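# Close and latch an open mailer box on the table

## Task

Shut the open mailer box: fold both side flaps inward, then push the front flap down inside the front wall far enough that its tabs lock. At the end the box must lie flat on the table close to its original spot, with no other object from the table in contact with it, and it must stay closed by itself; a closure that holds only while the robot presses or grips it does not count.

## Robot and tools

Robot: two arms, left_arm and right_arm, each ending in a two-finger gripper. The world frame has its origin on the table surface midway between the arms, +x pointing out across the table, +z pointing up; left_arm sits on the +y side. The names left and right refer to the arms, not to image sides. In each gripper's own frame the fingers extend along +z and open and close along y. The reported end-effector position is the spot between the finger pads, a little under 1 cm short of the tips. Positions are in metres, orientations as quaternions in w,x,y,z order; the printed hand position may be somewhat off, more so when an arm reaches far.

The 14-number row (used by both motion tools): seven values for left_arm, then seven for right_arm, each in [-1, 1]: dx, dy, dz, rx, ry, rz, opening. The first six are an offset, not a pose, expressed in that gripper's own axes. The offset is counted from the gripper pose shown in the most recent result that reports it; before any such result in the scene, and for the second or later call within one reply, it is counted from where the hand is when the action begins. A value of 1.0 equals 0.6 m of travel or 180 degrees of turn; rx, ry, rz form a single rotation vector. Opening is absolute, not an offset: +1 is fully open (0.087 m), -1 is shut. All fourteen numbers are always required, even if one arm should not move. Sending zeros is not a pause: it pulls the arm back to the reference pose. To hold an arm in place, send the offset back to its desired pose in the first call of a reply and zeros after that, always with the opening it should keep.

execute_actions: argument actions is a list holding at most one item. An empty list just reports the current state. An item with rows (1 to 15 rows) plus optional steps (up to 15, default 15) runs that many control steps of 1/30 s each, one row per step, the final row repeated if rows run out; every row is measured from the same reference, not from the row before. An item with only steps (up to 300) is a wait counted from the previous result, so time spent replying is included. Optional pictures (true/false) controls whether images are returned. A rejected call sends nothing.

move: target is one 14-number row as above; speed is the top path speed in m/s, 0.002 to 0.5, default 0.25, with rotation capped at twice that value in rad/s. Each gripper follows a straight line toward its target, both finishing together, lasting 0.5 to 10 s (cut off at 10 s). Paths ignore obstacles and the other arm. Hands can lag, drift and overshoot the speed, notably with a nearly straight arm. Openings are applied at the start. The result adds a move: line giving the ending (done, off_target, moving, held, fault; if only one arm is named the other finished fine), each gripper's remaining distance, and limits: paced means the commanded pose was clipped, held means some steps were blocked, after which the arm may jump quickly.

wait: seconds, 0 to 10; nothing new is commanded meanwhile.

zoom_image: camera (cam_head_left, cam_head_right, cam_high, cam_low, cam_left_wrist, cam_right_wrist) and region [x0, y0, x1, y1] in that image's pixels, origin top-left, at most 504 by 504. All images are 504x504; calibration data (intrinsics, distortion, world-to-camera transform) is provided and may be slightly off.

finished_scene: scene, the number of the current scene. It ends the scene permanently and reports whether the goal was met; call it only once the box is closed and stable.

Controller behaviour: each step, the commanded pose is limited to 70 mm and 16 degrees from the measured one, then solved by damped inverse kinematics, favouring position over orientation. Joint friction may leave a hand up to about 31 mm from its command, and tiny commands may produce no motion. After an action's last step an arm travels only to its last clipped pose, so check the result and send the remainder. Joint limits (rad), base to hand: waist -2.618 to 3.054, shoulder 0 to 3.142, elbow 0 to 3.142, wrist pitch -1.571 to 1.571, wrist yaw -1.571 to 1.571, wrist roll -2.094 to 2.094. The simulation keeps running while you reply; no steps are deferred.

Result lines: the state line lists each arm's pose; HELD marks steps where a command (or part of it) was withheld; pose unreachable names an arm whose command the clearance check changed or stopped; Hand target shows the pose the controller is driving toward; grip_measured is the finger opening on the command scale (last Joint positions value is the opening in metres, each reading off by up to ~1 mm). To hold something, command roughly 0.02 below grip_measured; pads manage about 20 N, and a fast close squeezes harder. Held parts may occasionally be tugged. MOTOR HOT appears from 75 °C; at 90 °C the arm is halted 10 s, and at 100 °C it goes limp and falls (OVER-TEMPERATURE FAULT). FAULT lines mark stops.

Avoid: arms colliding or pressing on each other, knocking anything off the table, dropping or slamming parts, and shoving hard. Fast moves and targets set far beyond the contact point press harder.

Each tool is called after "Emit:" in YAML: its name, and indented under it one key for each argument.

## Session

Emit:
execute_actions:
  actions: []

Scene clock: 0.00 s of 5140.00 s.
left_arm: end_effector_position=(+0.2631, +0.6275, +0.3126) grip_measured=+0.979 end_effector_quat_wxyz=(-0.367, +0.806, -0.463, +0.043) | right_arm: end_effector_position=(+0.2501, -0.0411, +0.3585) grip_measured=+1.000 end_effector_quat_wxyz=(+0.329, -0.318, +0.617, +0.640)
Joint positions: left_arm=[ 1.152  1.618  1.91  -1.106  0.034 -1.129  0.087] | right_arm=[ 0.529  1.403  1.188  0.293 -1.087  0.69   0.087]
Joint velocities: left_arm=[ 0.017 -0.012 -0.022 -0.066 -0.066  0.022  0.001] | right_arm=[ 0.002 -0.007  0.002 -0.022 -0.081  0.022  0.   ]
Motor temperatures (°C, as the motors report them): left_arm=[22 23 23 23 21 22] | right_arm=[21 21 23 23 22 22]
Hand target (left_arm): +0.263, +0.628, +0.313; -0.367, +0.806, -0.463, +0.043
Hand target (right_arm): +0.250, -0.041, +0.358; +0.329, -0.318, +0.617, +0.640

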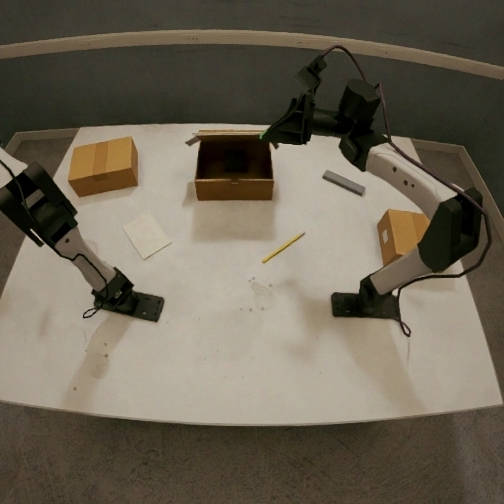

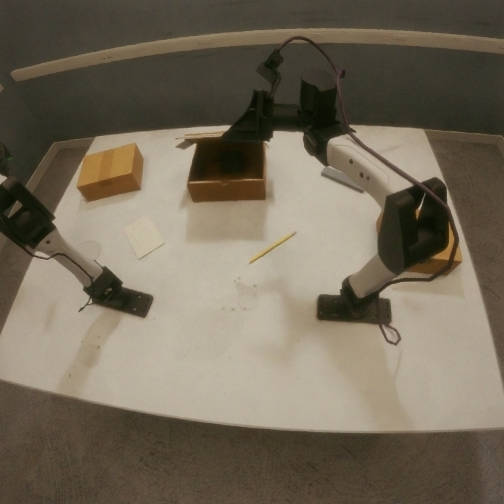

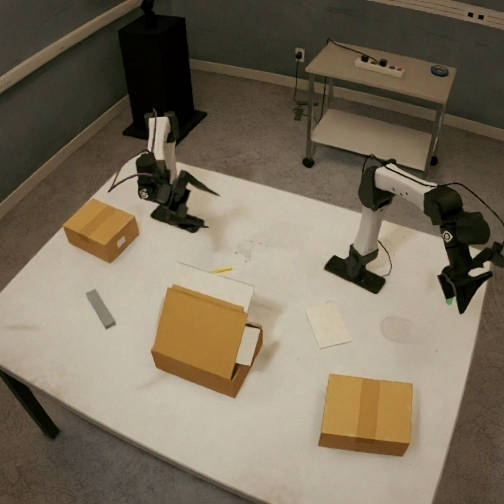

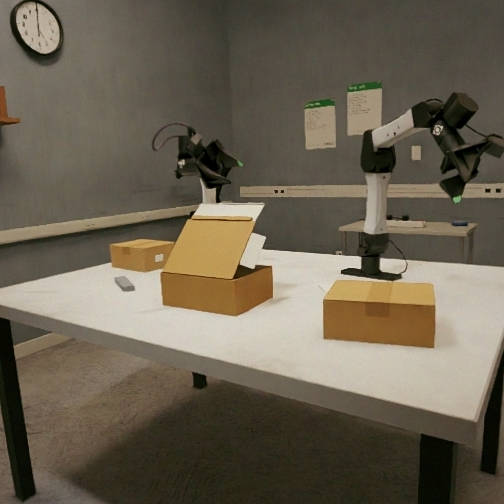

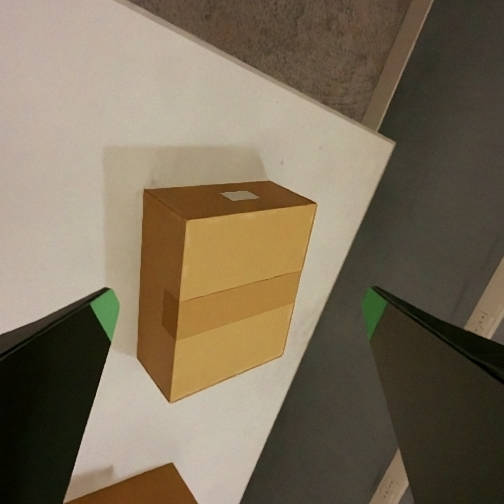

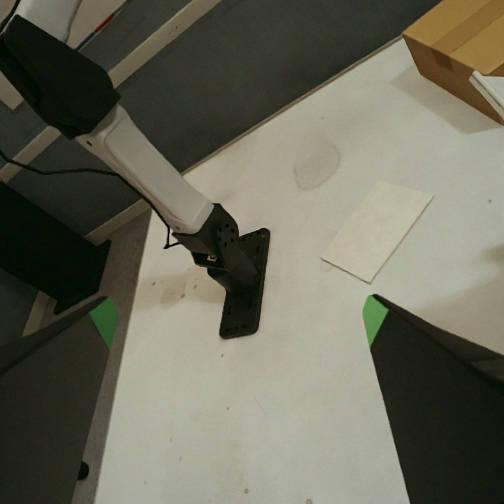

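Emit:
zoom_image:
  camera: "cam_head_left"
  region: [160, 110, 300, 220]

Emit:
zoom_image:
  camera: "cam_high"
  region: [130, 250, 290, 410]

Emit:
zoom_image:
  camera: "cam_low"
  region: [140, 190, 290, 320]

Region (160, 110, 300, 220) of cam_head_left's 504x504 image, scaled by 3.600, with more detail than that image has; it fills the top 396 rows of this view, and the rest is white.

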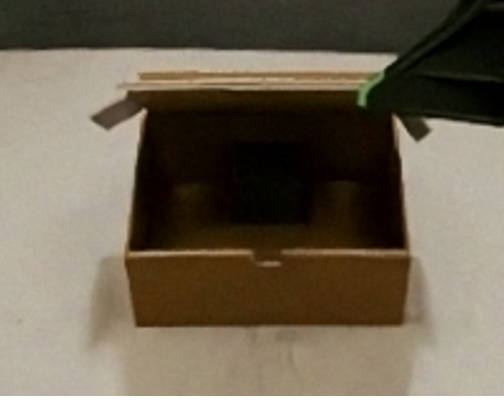

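Region (130, 250, 290, 410) of cam_high's 504x504 image, scaled by 3.150, with more detail than that image has.

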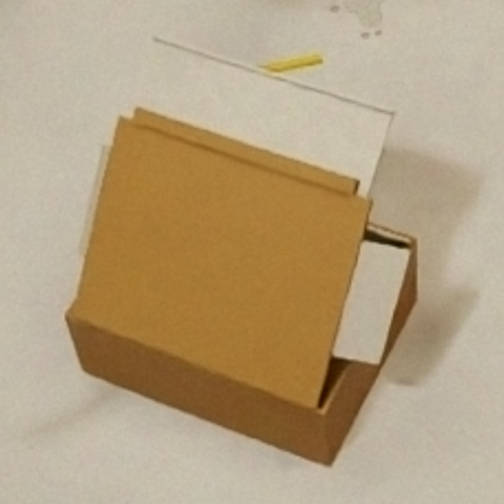

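Region (140, 190, 290, 320) of cam_low's 504x504 image, scaled by 3.360, with more detail than that image has; it fills the top 437 rows of this view, and the rest is white.

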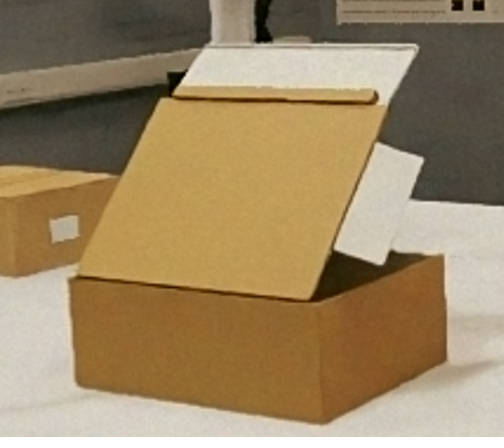

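Emit:
move:
  target: [0,0,0,0,0,0,1, 0,0,-0.3,0,0,0,1]

Emit:
move:
  target: [0.817,-0.037,-0.07,-0.607,-0.047,-0.335,0.15, -0.107,-0.518,0.043,-0.15,0.174,-0.509,0.15]

Scene clock: 36.20 s of 5140.00 s.
left_arm: end_effector_position=(+0.2631, +0.6275, +0.3126) grip_measured=+0.979 end_effector_quat_wxyz=(-0.367, +0.806, -0.463, +0.043) | right_arm: end_effector_position=(+0.2548, -0.2170, +0.3538) grip_measured=+1.000 end_effector_quat_wxyz=(+0.371, -0.279, +0.650, +0.602)
Joint positions: left_arm=[ 1.152  1.618  1.91  -1.106  0.034 -1.129  0.087] | right_arm=[-0.1    1.196  1.021  0.342 -1.569  0.778  0.087]
Joint velocities: left_arm=[ 0.007 -0.002 -0.007 -0.037 -0.051 -0.022 -0.001] | right_arm=[ 0.002 -0.002  0.022 -0.051 -0.007  0.022  0.   ]
Motor temperatures (°C, as the motors report them): left_arm=[22 28 27 27 21 22] | right_arm=[21 24 26 26 22 22]
Hand target (left_arm): +0.263, +0.628, +0.313; -0.367, +0.806, -0.463, +0.043
Hand target (right_arm): +0.249, -0.218, +0.351; +0.367, -0.276, +0.652, +0.604
Off the commanded pose (left_arm): 0.000 m, 0 deg.
Off the commanded pose (right_arm): 0.006 m, 9 deg.
joint sent to its limit (right arm) — the command would take joint 5 (wrist yaw) past its lower limit, so that joint was sent only as far as its limit.
After step 90, 31.93 s passed at rest.
move: off_target (right_arm)
camera_calibration (this result's frames):
cam_right_wrist: T_world_to_cam=[[0.810129, -0.140189, -0.569244, -0.0400475], [-0.488809, -0.697595, -0.523858, 0.180774], [-0.323663, 0.702643, -0.633668, 0.599191], [0, 0, 0, 1]] pos_world=[0.314743, -0.300524, 0.451591]

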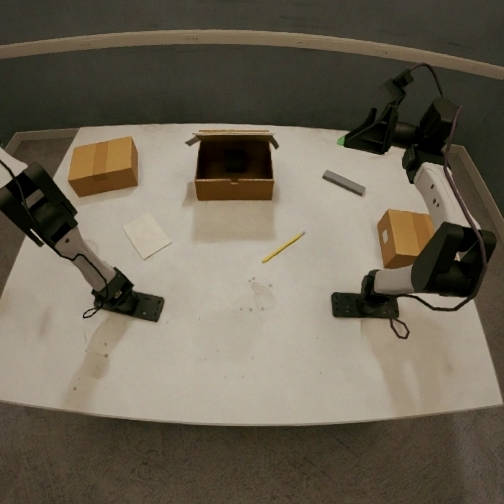

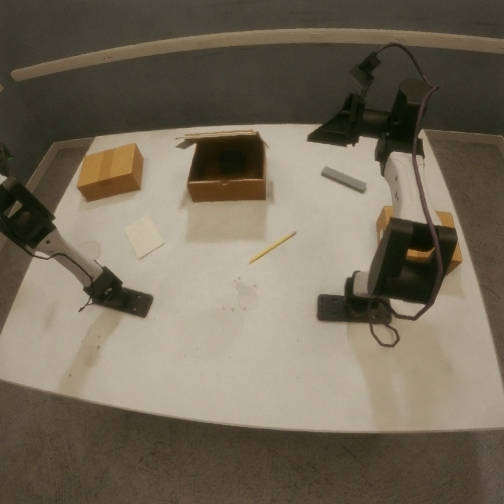

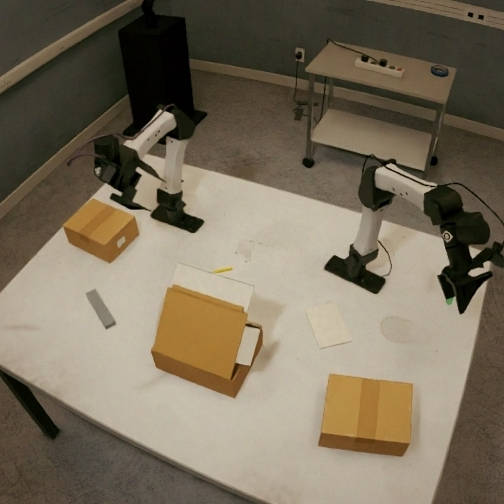

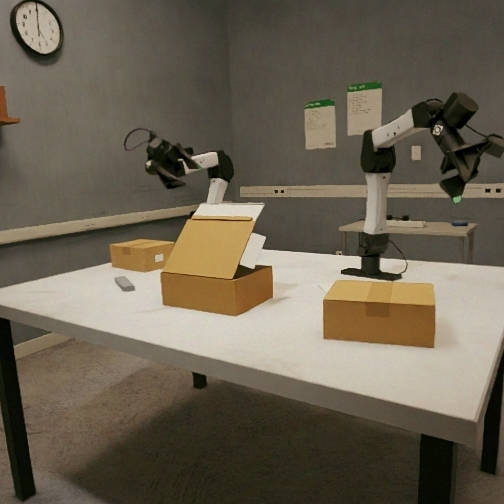

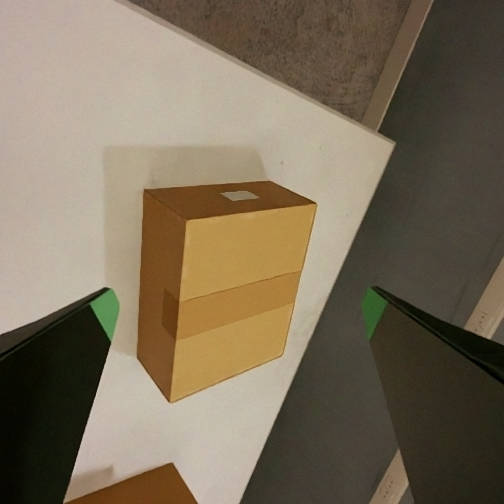

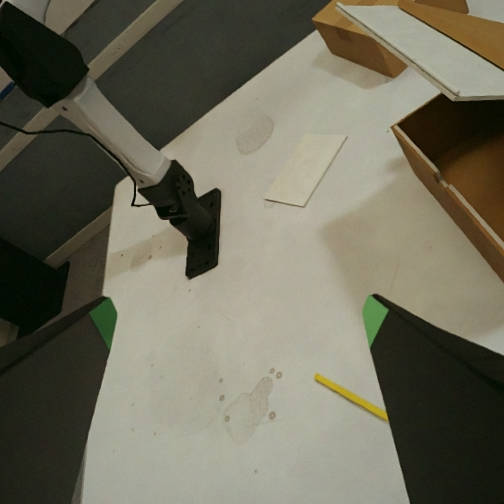

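Scene clock: 45.57 s of 5140.00 s.
left_arm: end_effector_position=(+0.5403, +0.2299, +0.2499) grip_measured=+0.150 end_effector_quat_wxyz=(+0.497, +0.688, -0.352, +0.395) | right_arm: end_effector_position=(+0.5471, -0.2403, +0.2276) grip_measured=+0.150 end_effector_quat_wxyz=(+0.687, -0.667, +0.236, +0.166)
Joint positions: left_arm=[ 0.351  2.621  2.685 -1.559  1.375 -2.075  0.05 ] | right_arm=[-0.063  2.239  1.629  0.899 -1.576 -0.705  0.05 ]
Joint velocities: left_arm=[-0.027  0.002 -0.022 -0.022  0.037 -0.081  0.   ] | right_arm=[-0.012  0.027 -0.007 -0.037 -0.037 -0.007 -0.002]
Motor temperatures (°C, as the motors report them): left_arm=[22 30 27 26 21 22] | right_arm=[21 25 27 26 22 22]
Hand target (left_arm): +0.543, +0.236, +0.232; +0.513, +0.697, -0.329, +0.379
Hand target (right_arm): +0.546, -0.236, +0.230; +0.687, -0.671, +0.227, +0.163
Off the commanded pose (left_arm): 0.026 m, 95 deg; orientation clipped at the last step of the last action.
Off the commanded pose (right_arm): 0.006 m, 36 deg; orientation clipped at the last step of the last action.
joint sent to its limit (left arm) — the command would take joint 4 (wrist pitch) past its lower limit and joint 6 (wrist roll) past its lower limit, so those joints were sent only as far as their limits.
joint sent to its limit (right arm) — the command would take joint 5 (wrist yaw) past its lower limit, so that joint was sent only as far as its limit.
move: off_target (left_arm, right_arm); limits=paced
camera_calibration (this result's frames):
cam_left_wrist: T_world_to_cam=[[0.87955, 0.26056, -0.398122, -0.436139], [0.121048, 0.686664, 0.716826, -0.385943], [0.460152, -0.678676, 0.572415, -0.094759], [0, 0, 0, 1]] pos_world=[0.473927, 0.314343, 0.157259]
cam_right_wrist: T_world_to_cam=[[0.535407, -0.0747961, 0.841276, -0.50697], [0.454923, -0.813694, -0.361867, -0.339808], [0.711607, 0.576462, -0.40163, -0.0193607], [0, 0, 0, 1]] pos_world=[0.439799, -0.303258, 0.295761]

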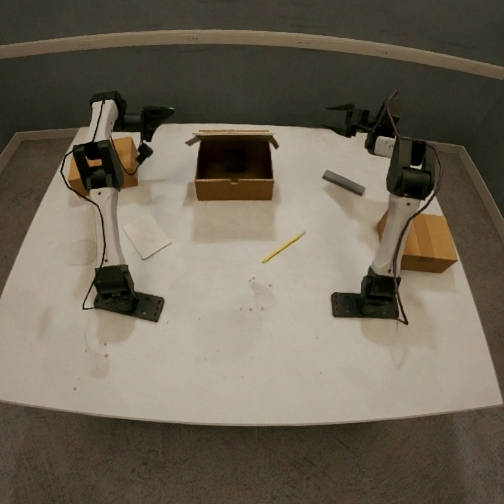

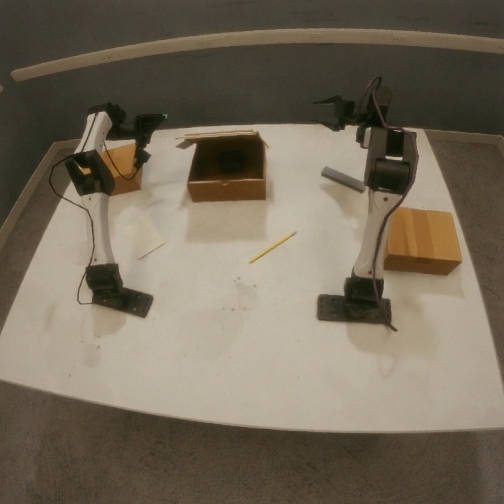

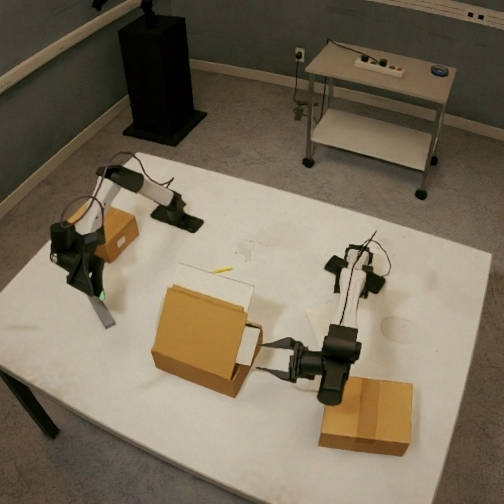

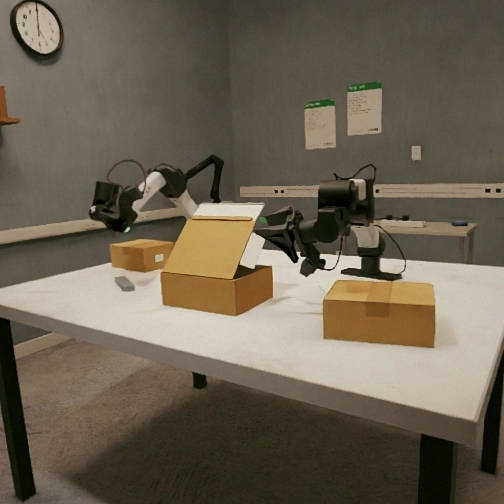

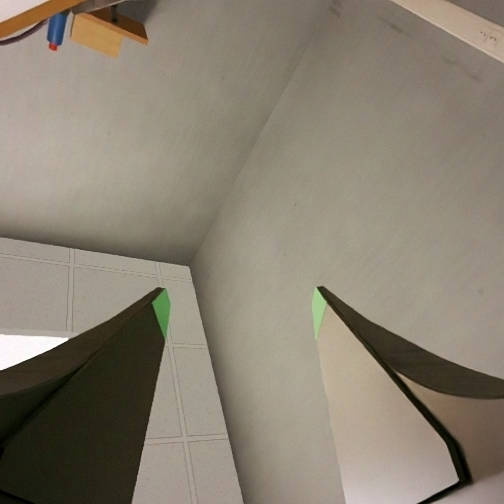

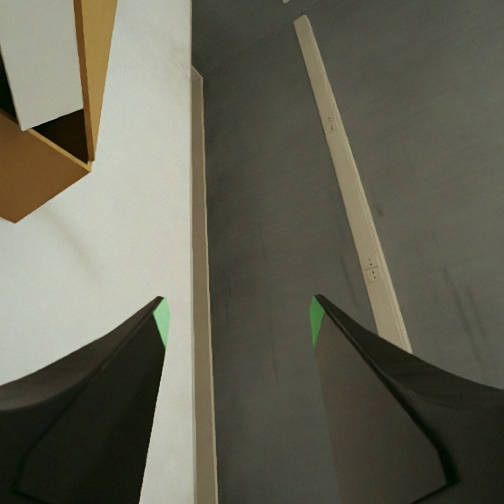

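Emit:
move:
  target: [-0.17,0.015,0.047,0,0,0.45,0.38, -0.022,0.155,0.107,0,0,0,0.38]
  speed: 0.15

Scene clock: 59.07 s of 5140.00 s.
left_arm: end_effector_position=(+0.4936, +0.2153, +0.1628) grip_measured=+0.380 end_effector_quat_wxyz=(-0.119, -0.292, +0.713, -0.627) | right_arm: end_effector_position=(+0.4958, -0.1728, +0.1465) grip_measured=+0.380 end_effector_quat_wxyz=(+0.682, -0.664, +0.249, +0.179)
Joint positions: left_arm=[ 0.335  2.514  2.185 -1.062  1.38  -0.759  0.06 ] | right_arm=[ 0.078  2.161  1.239  0.887 -1.436 -0.99   0.06 ]
Joint velocities: left_arm=[-0.002 -0.007 -0.051  0.037  0.022 -0.154  0.001] | right_arm=[ 0.007  0.002  0.002 -0.022 -0.051 -0.081 -0.001]
Motor temperatures (°C, as the motors report them): left_arm=[22 36 27 25 21 22] | right_arm=[21 30 27 26 22 22]
Hand target (left_arm): +0.492, +0.211, +0.157; -0.123, -0.293, +0.715, -0.623
Hand target (right_arm): +0.492, -0.170, +0.157; +0.687, -0.667, +0.236, +0.166
Off the commanded pose (left_arm): 0.008 m, 1 deg.
Off the commanded pose (right_arm): 0.011 m, 2 deg.
After step 90, 5.13 s passed at rest.
move: off_target (right_arm)
camera_calibration (this result's frames):
cam_left_wrist: T_world_to_cam=[[0.557597, -0.0421707, 0.82904, -0.401612], [-0.662675, 0.578874, 0.475149, 0.141564], [-0.499947, -0.814325, 0.294833, 0.515029], [0, 0, 0, 1]] pos_world=[0.575236, 0.320518, 0.11384]
cam_right_wrist: T_world_to_cam=[[0.567354, -0.0746988, 0.820079, -0.418861], [0.441781, -0.812821, -0.379674, -0.281569], [0.694938, 0.577705, -0.428156, -0.0419562], [0, 0, 0, 1]] pos_world=[0.391191, -0.235915, 0.218631]

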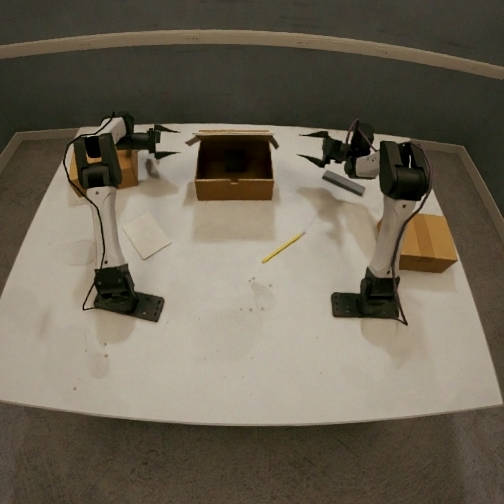

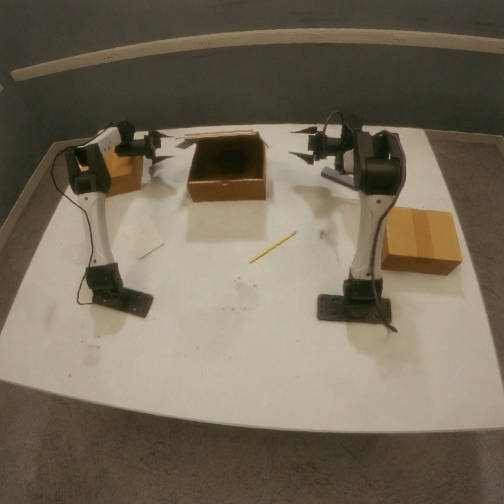

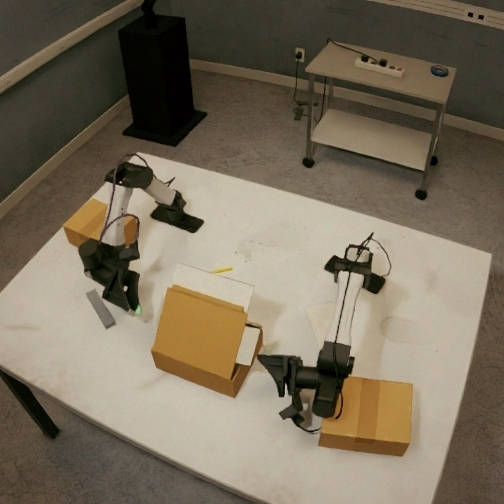

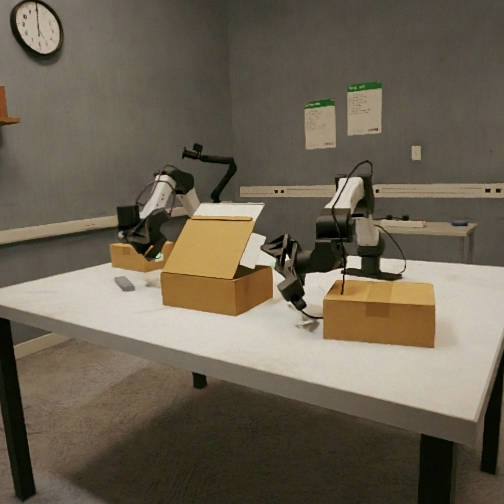

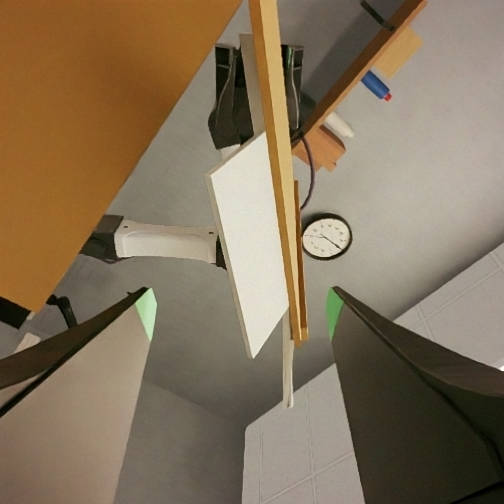

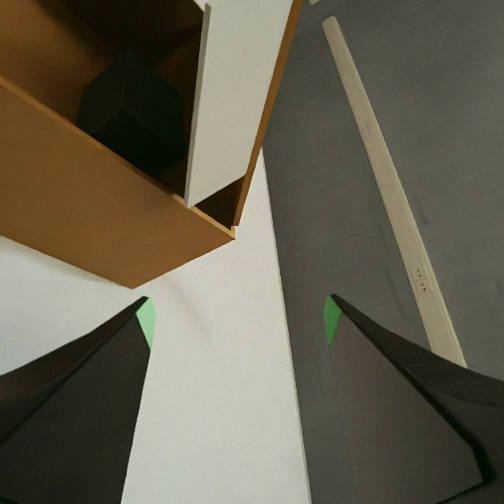

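Emit:
move:
  target: [0,-0.053,0,0,0,0,0.38, -0.03,-0.067,0,0,0,0,0.38]
  speed: 0.1

Emit:
move:
  target: [0,0,0.12,0,0,0,0.38, 0,0,0.12,0,0,0,0.38]
  speed: 0.05

Scene clock: 64.20 s of 5140.00 s.
left_arm: end_effector_position=(+0.5120, +0.2180, +0.1968) grip_measured=+0.380 end_effector_quat_wxyz=(-0.102, -0.286, +0.713, -0.632) | right_arm: end_effector_position=(+0.5018, -0.1725, +0.1703) grip_measured=+0.380 end_effector_quat_wxyz=(+0.677, -0.659, +0.264, +0.194)
Joint positions: left_arm=[ 0.335  2.566  2.411 -1.125  1.38  -0.836  0.06 ] | right_arm=[ 0.078  2.123  1.308  0.759 -1.436 -0.965  0.06 ]
Joint velocities: left_arm=[-0.012  0.017  0.046 -0.051  0.007 -0.007 -0.   ] | right_arm=[ 0.007  0.002  0.007 -0.095 -0.037 -0.037 -0.002]
Motor temperatures (°C, as the motors report them): left_arm=[22 38 27 25 21 22] | right_arm=[21 31 27 26 22 22]
Hand target (left_arm): +0.511, +0.214, +0.189; -0.117, -0.293, +0.712, -0.628
Hand target (right_arm): +0.504, -0.174, +0.189; +0.683, -0.663, +0.249, +0.179
Off the commanded pose (left_arm): 0.009 m, 2 deg.
Off the commanded pose (right_arm): 0.020 m, 3 deg.
After step 90, 0.90 s passed at rest.
move: off_target (right_arm)
camera_calibration (this result's frames):
cam_left_wrist: T_world_to_cam=[[0.529408, -0.0364206, 0.847585, -0.430436], [-0.68673, 0.568219, 0.453353, 0.155015], [-0.498126, -0.822071, 0.275809, 0.520912], [0, 0, 0, 1]] pos_world=[0.59381, 0.324467, 0.150882]
cam_right_wrist: T_world_to_cam=[[0.604461, -0.0763009, 0.792972, -0.456078], [0.42369, -0.812154, -0.401114, -0.262157], [0.674621, 0.578432, -0.458588, -0.0206627], [0, 0, 0, 1]] pos_world=[0.400694, -0.235759, 0.247027]

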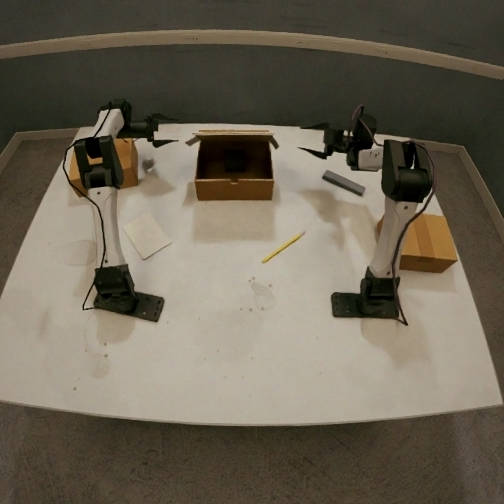

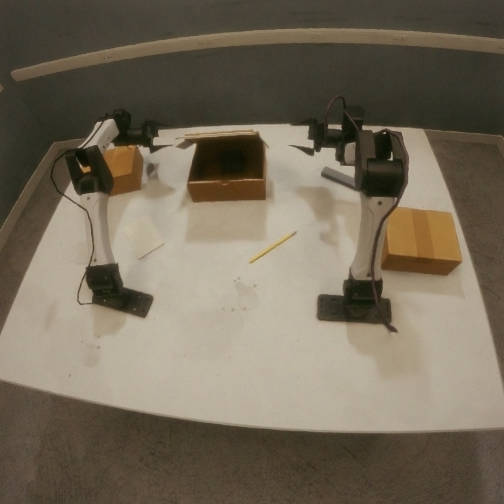

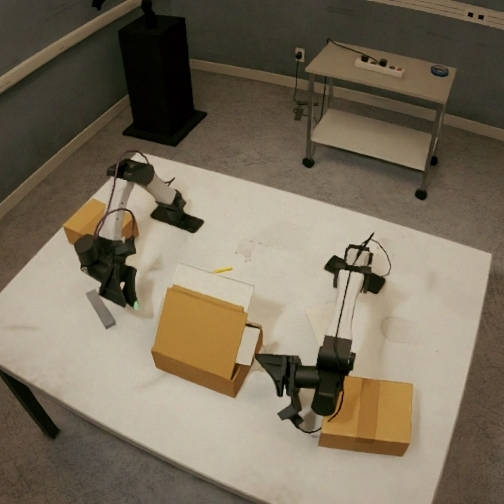

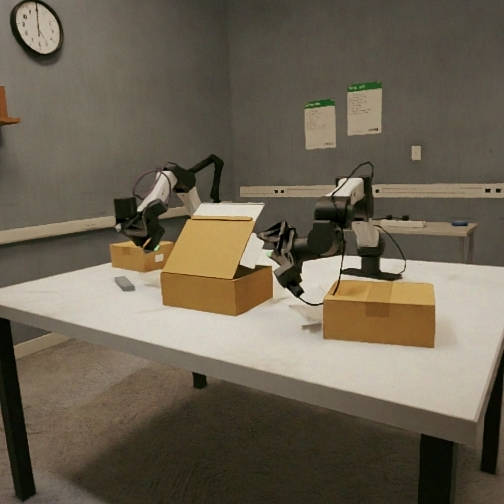

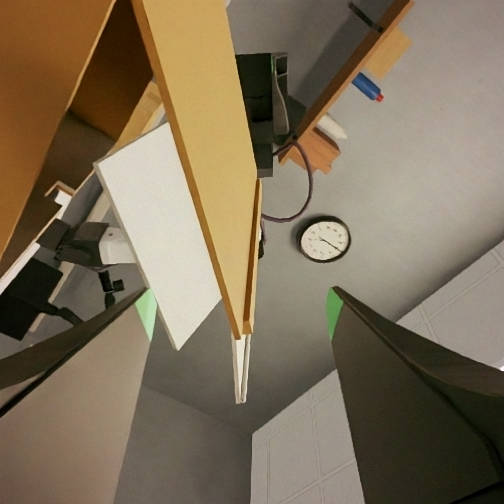

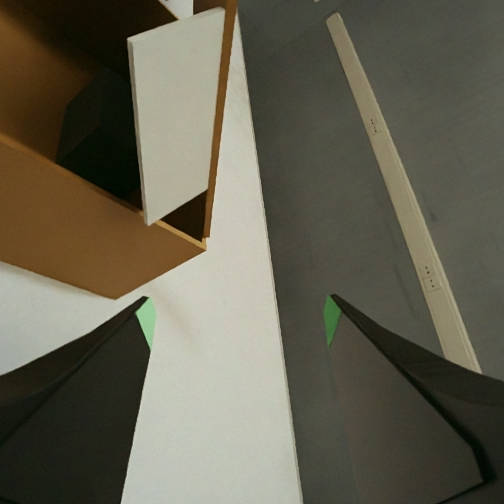

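Scene clock: 66.23 s of 5140.00 s.
left_arm: end_effector_position=(+0.5278, +0.1556, +0.1922) grip_measured=+0.380 end_effector_quat_wxyz=(-0.101, -0.278, +0.712, -0.637) | right_arm: end_effector_position=(+0.5052, -0.1045, +0.1688) grip_measured=+0.380 end_effector_quat_wxyz=(+0.676, -0.660, +0.263, +0.194)
Joint positions: left_arm=[ 0.212  2.442  2.082 -0.429  1.33  -1.326  0.06 ] | right_arm=[ 0.228  2.162  1.364  0.759 -1.288 -0.949  0.06 ]
Joint velocities: left_arm=[ 0.012  0.002 -0.022  0.051 -0.007 -0.037 -0.001] | right_arm=[ 0.017  0.002  0.002 -0.066  0.051 -0.037 -0.   ]
Motor temperatures (°C, as the motors report them): left_arm=[22 39 27 25 21 22] | right_arm=[21 31 27 26 22 22]
Hand target (left_arm): +0.527, +0.149, +0.184; -0.104, -0.285, +0.714, -0.631
Hand target (right_arm): +0.510, -0.102, +0.170; +0.677, -0.659, +0.264, +0.194
Off the commanded pose (left_arm): 0.011 m, 1 deg.
Off the commanded pose (right_arm): 0.006 m, 0 deg.
move: off_target (left_arm)
camera_calibration (this result's frames):
cam_left_wrist: T_world_to_cam=[[0.516757, -0.032734, 0.855506, -0.432656], [-0.688288, 0.578376, 0.437882, 0.205592], [-0.509138, -0.815113, 0.27635, 0.483358], [0, 0, 0, 1]] pos_world=[0.611181, 0.260919, 0.146539]
cam_right_wrist: T_world_to_cam=[[0.603478, -0.0719881, 0.794124, -0.450969], [0.426146, -0.812642, -0.397508, -0.210865], [0.673954, 0.578299, -0.459734, -0.0623886], [0, 0, 0, 1]] pos_world=[0.404056, -0.167743, 0.245622]

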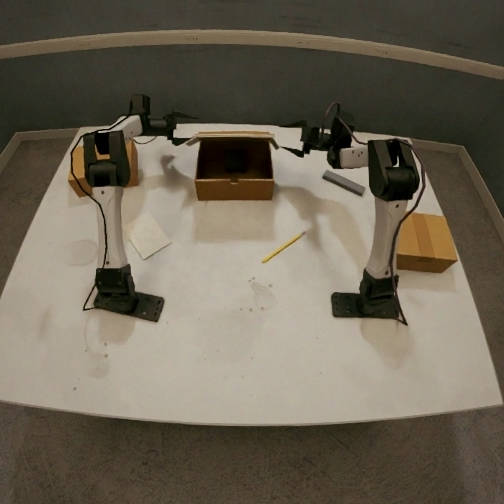

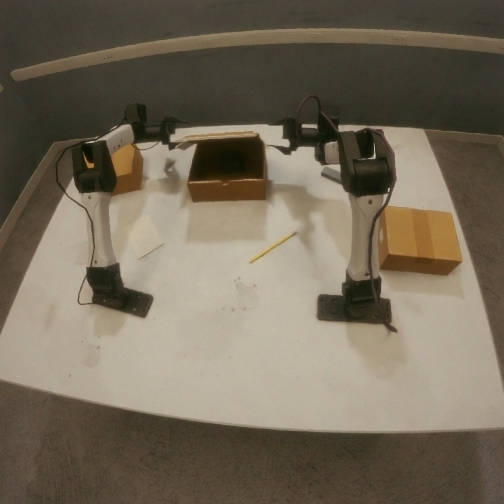

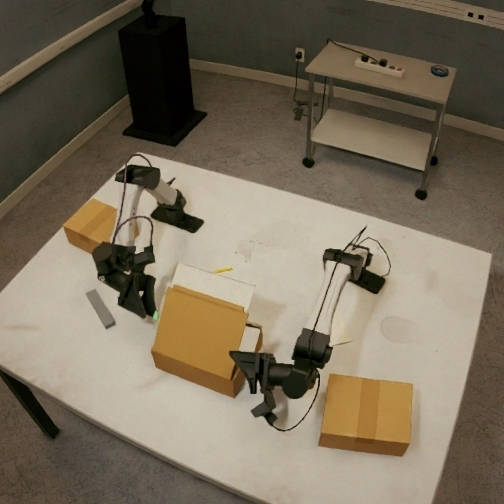

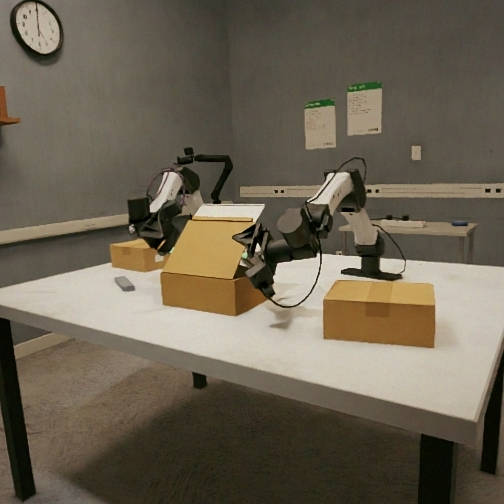

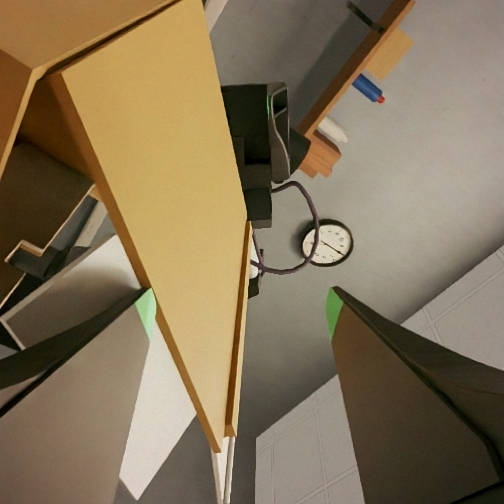

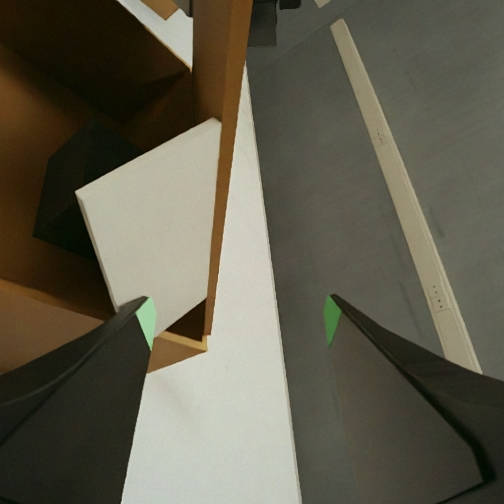

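Emit:
move:
  target: [0.04,0.055,-0.02,0,0,0,0.38, -0.07,-0.02,-0.01,0,0,0,0.38]
  speed: 0.05

Emit:
move:
  target: [0,0,0.055,0,0,0,0.38, 0,0,0.06,0,0,0,0.38]
  speed: 0.05

Scene clock: 70.03 s of 5140.00 s.
left_arm: end_effector_position=(+0.4898, +0.1572, +0.1834) grip_measured=+0.380 end_effector_quat_wxyz=(-0.100, -0.272, +0.715, -0.636) | right_arm: end_effector_position=(+0.4850, -0.1083, +0.2004) grip_measured=+0.380 end_effector_quat_wxyz=(+0.678, -0.661, +0.260, +0.191)
Joint positions: left_arm=[ 0.219  2.294  1.798 -0.34   1.339 -1.269  0.06 ] | right_arm=[ 0.228  2.036  1.299  0.707 -1.287 -0.949  0.06 ]
Joint velocities: left_arm=[-0.007 -0.002 -0.056 -0.022  0.037 -0.022 -0.   ] | right_arm=[-0.012  0.002  0.002 -0.066  0.051 -0.051  0.   ]
Motor temperatures (°C, as the motors report them): left_arm=[22 41 27 26 21 22] | right_arm=[21 31 28 26 22 22]
Hand target (left_arm): +0.488, +0.162, +0.179; -0.101, -0.278, +0.713, -0.636
Hand target (right_arm): +0.479, -0.107, +0.204; +0.676, -0.660, +0.263, +0.194
Off the commanded pose (left_arm): 0.007 m, 1 deg.
Off the commanded pose (right_arm): 0.007 m, 1 deg.
move: done
camera_calibration (this result's frames):
cam_left_wrist: T_world_to_cam=[[0.509379, -0.0401669, 0.859605, -0.401385], [-0.686327, 0.583631, 0.43397, 0.181332], [-0.519123, -0.811025, 0.269721, 0.473204], [0, 0, 0, 1]] pos_world=[0.574561, 0.261827, 0.138707]
cam_right_wrist: T_world_to_cam=[[0.595915, -0.0740224, 0.799629, -0.461857], [0.428935, -0.812461, -0.39487, -0.194662], [0.678896, 0.578298, -0.452407, -0.0359177], [0, 0, 0, 1]] pos_world=[0.383109, -0.171572, 0.276199]

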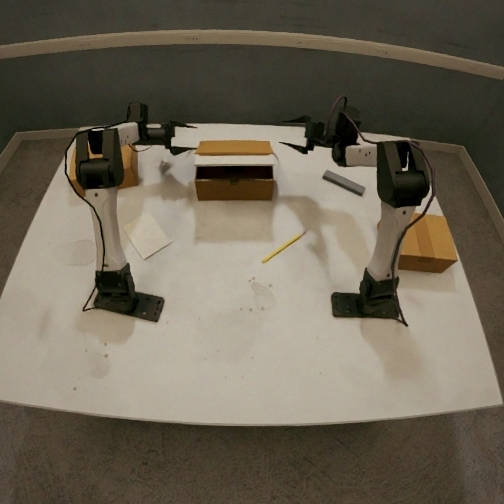

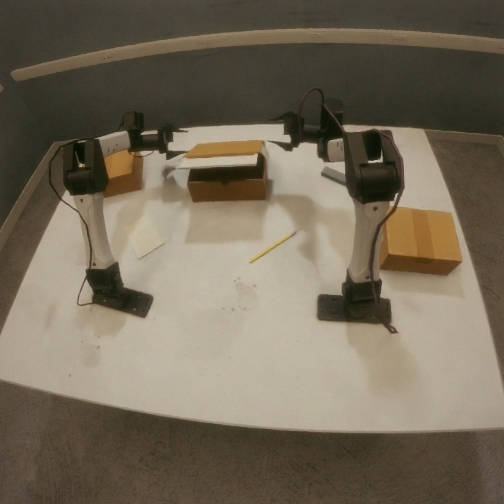

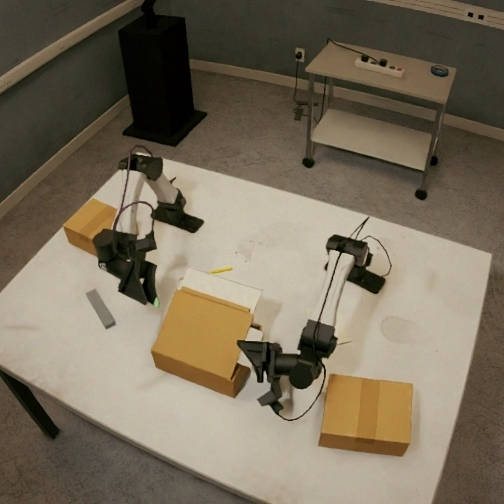

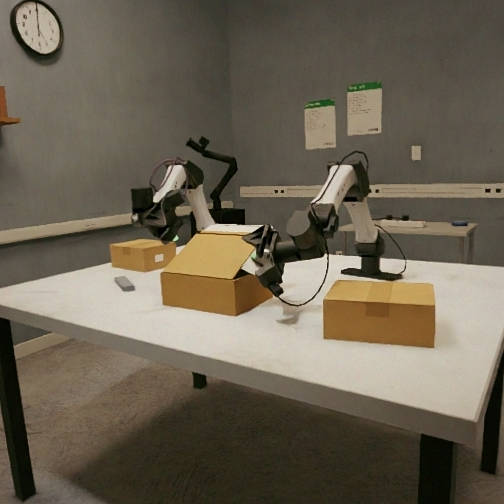

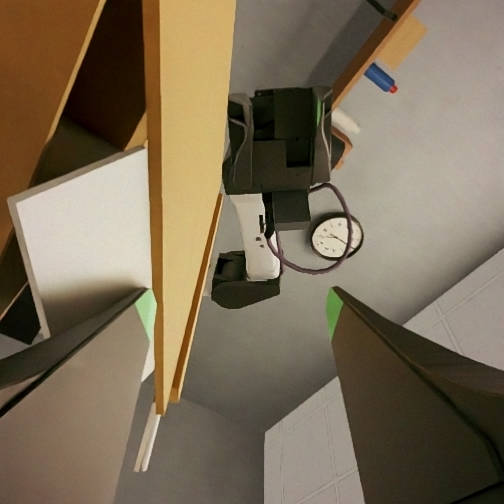

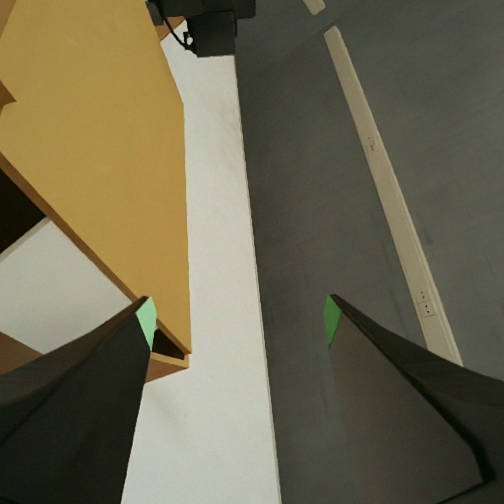

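Scene clock: 71.13 s of 5140.00 s.
left_arm: end_effector_position=(+0.4982, +0.1371, +0.1902) grip_measured=+0.380 end_effector_quat_wxyz=(-0.094, -0.265, +0.712, -0.643) | right_arm: end_effector_position=(+0.4843, -0.0761, +0.1998) grip_measured=+0.380 end_effector_quat_wxyz=(+0.678, -0.662, +0.257, +0.190)
Joint positions: left_arm=[ 0.177  2.294  1.78  -0.152  1.316 -1.422  0.06 ] | right_arm=[ 0.299  2.06   1.332  0.705 -1.219 -0.949  0.06 ]
Joint velocities: left_arm=[-0.002 -0.002 -0.012  0.081 -0.007 -0.037 -0.001] | right_arm=[-0.002 -0.027 -0.007 -0.022 -0.007  0.051  0.   ]
Motor temperatures (°C, as the motors report them): left_arm=[22 41 28 26 21 22] | right_arm=[21 32 28 26 22 22]
Hand target (left_arm): +0.496, +0.126, +0.178; -0.101, -0.272, +0.716, -0.636
Hand target (right_arm): +0.489, -0.073, +0.200; +0.678, -0.661, +0.260, +0.191
Off the commanded pose (left_arm): 0.017 m, 1 deg.
Off the commanded pose (right_arm): 0.006 m, 0 deg.
move: off_target (left_arm)
camera_calibration (this result's frames):
cam_left_wrist: T_world_to_cam=[[0.490737, -0.0306806, 0.870767, -0.406438], [-0.695982, 0.58745, 0.412932, 0.20414], [-0.524201, -0.808679, 0.26693, 0.462116], [0, 0, 0, 1]] pos_world=[0.583774, 0.241312, 0.146265]
cam_right_wrist: T_world_to_cam=[[0.591401, -0.0713015, 0.803219, -0.456912], [0.434404, -0.81102, -0.391841, -0.171533], [0.679366, 0.580657, -0.448665, -0.0551844], [0, 0, 0, 1]] pos_world=[0.382224, -0.139652, 0.275027]

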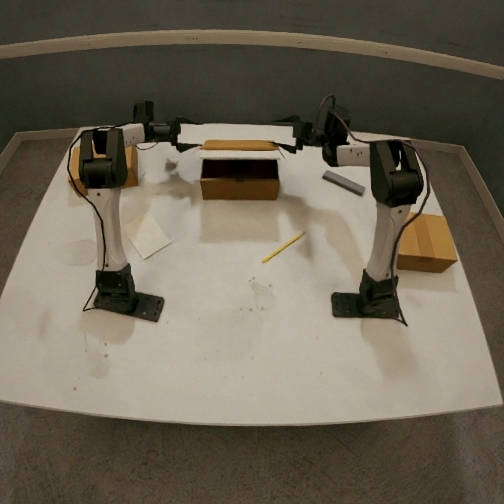

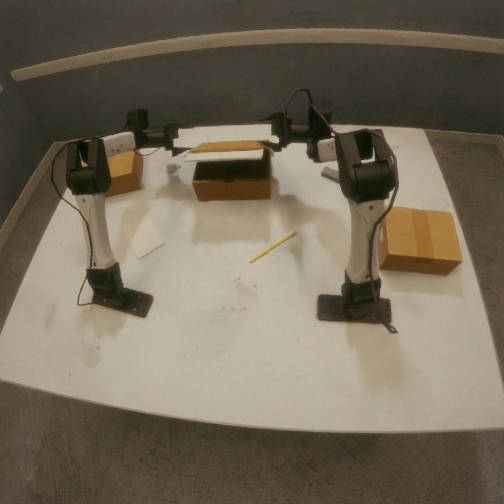

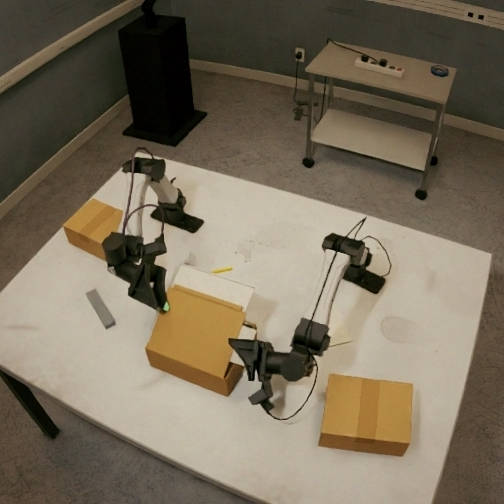

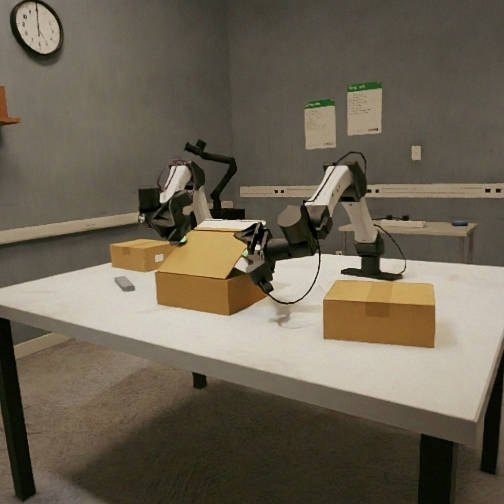

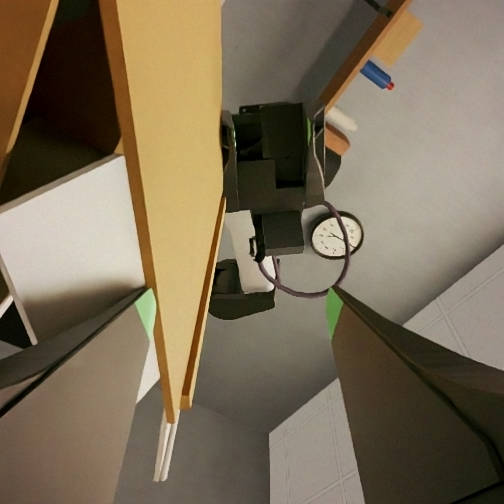

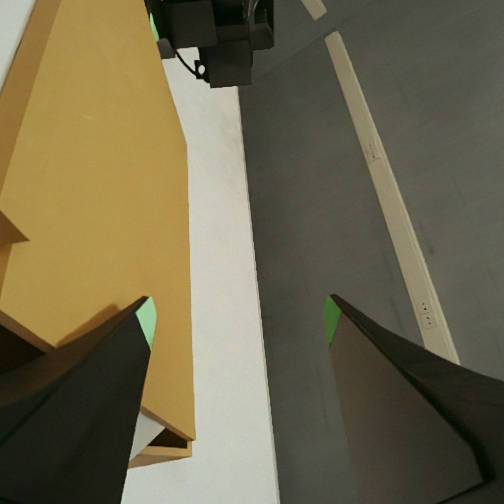

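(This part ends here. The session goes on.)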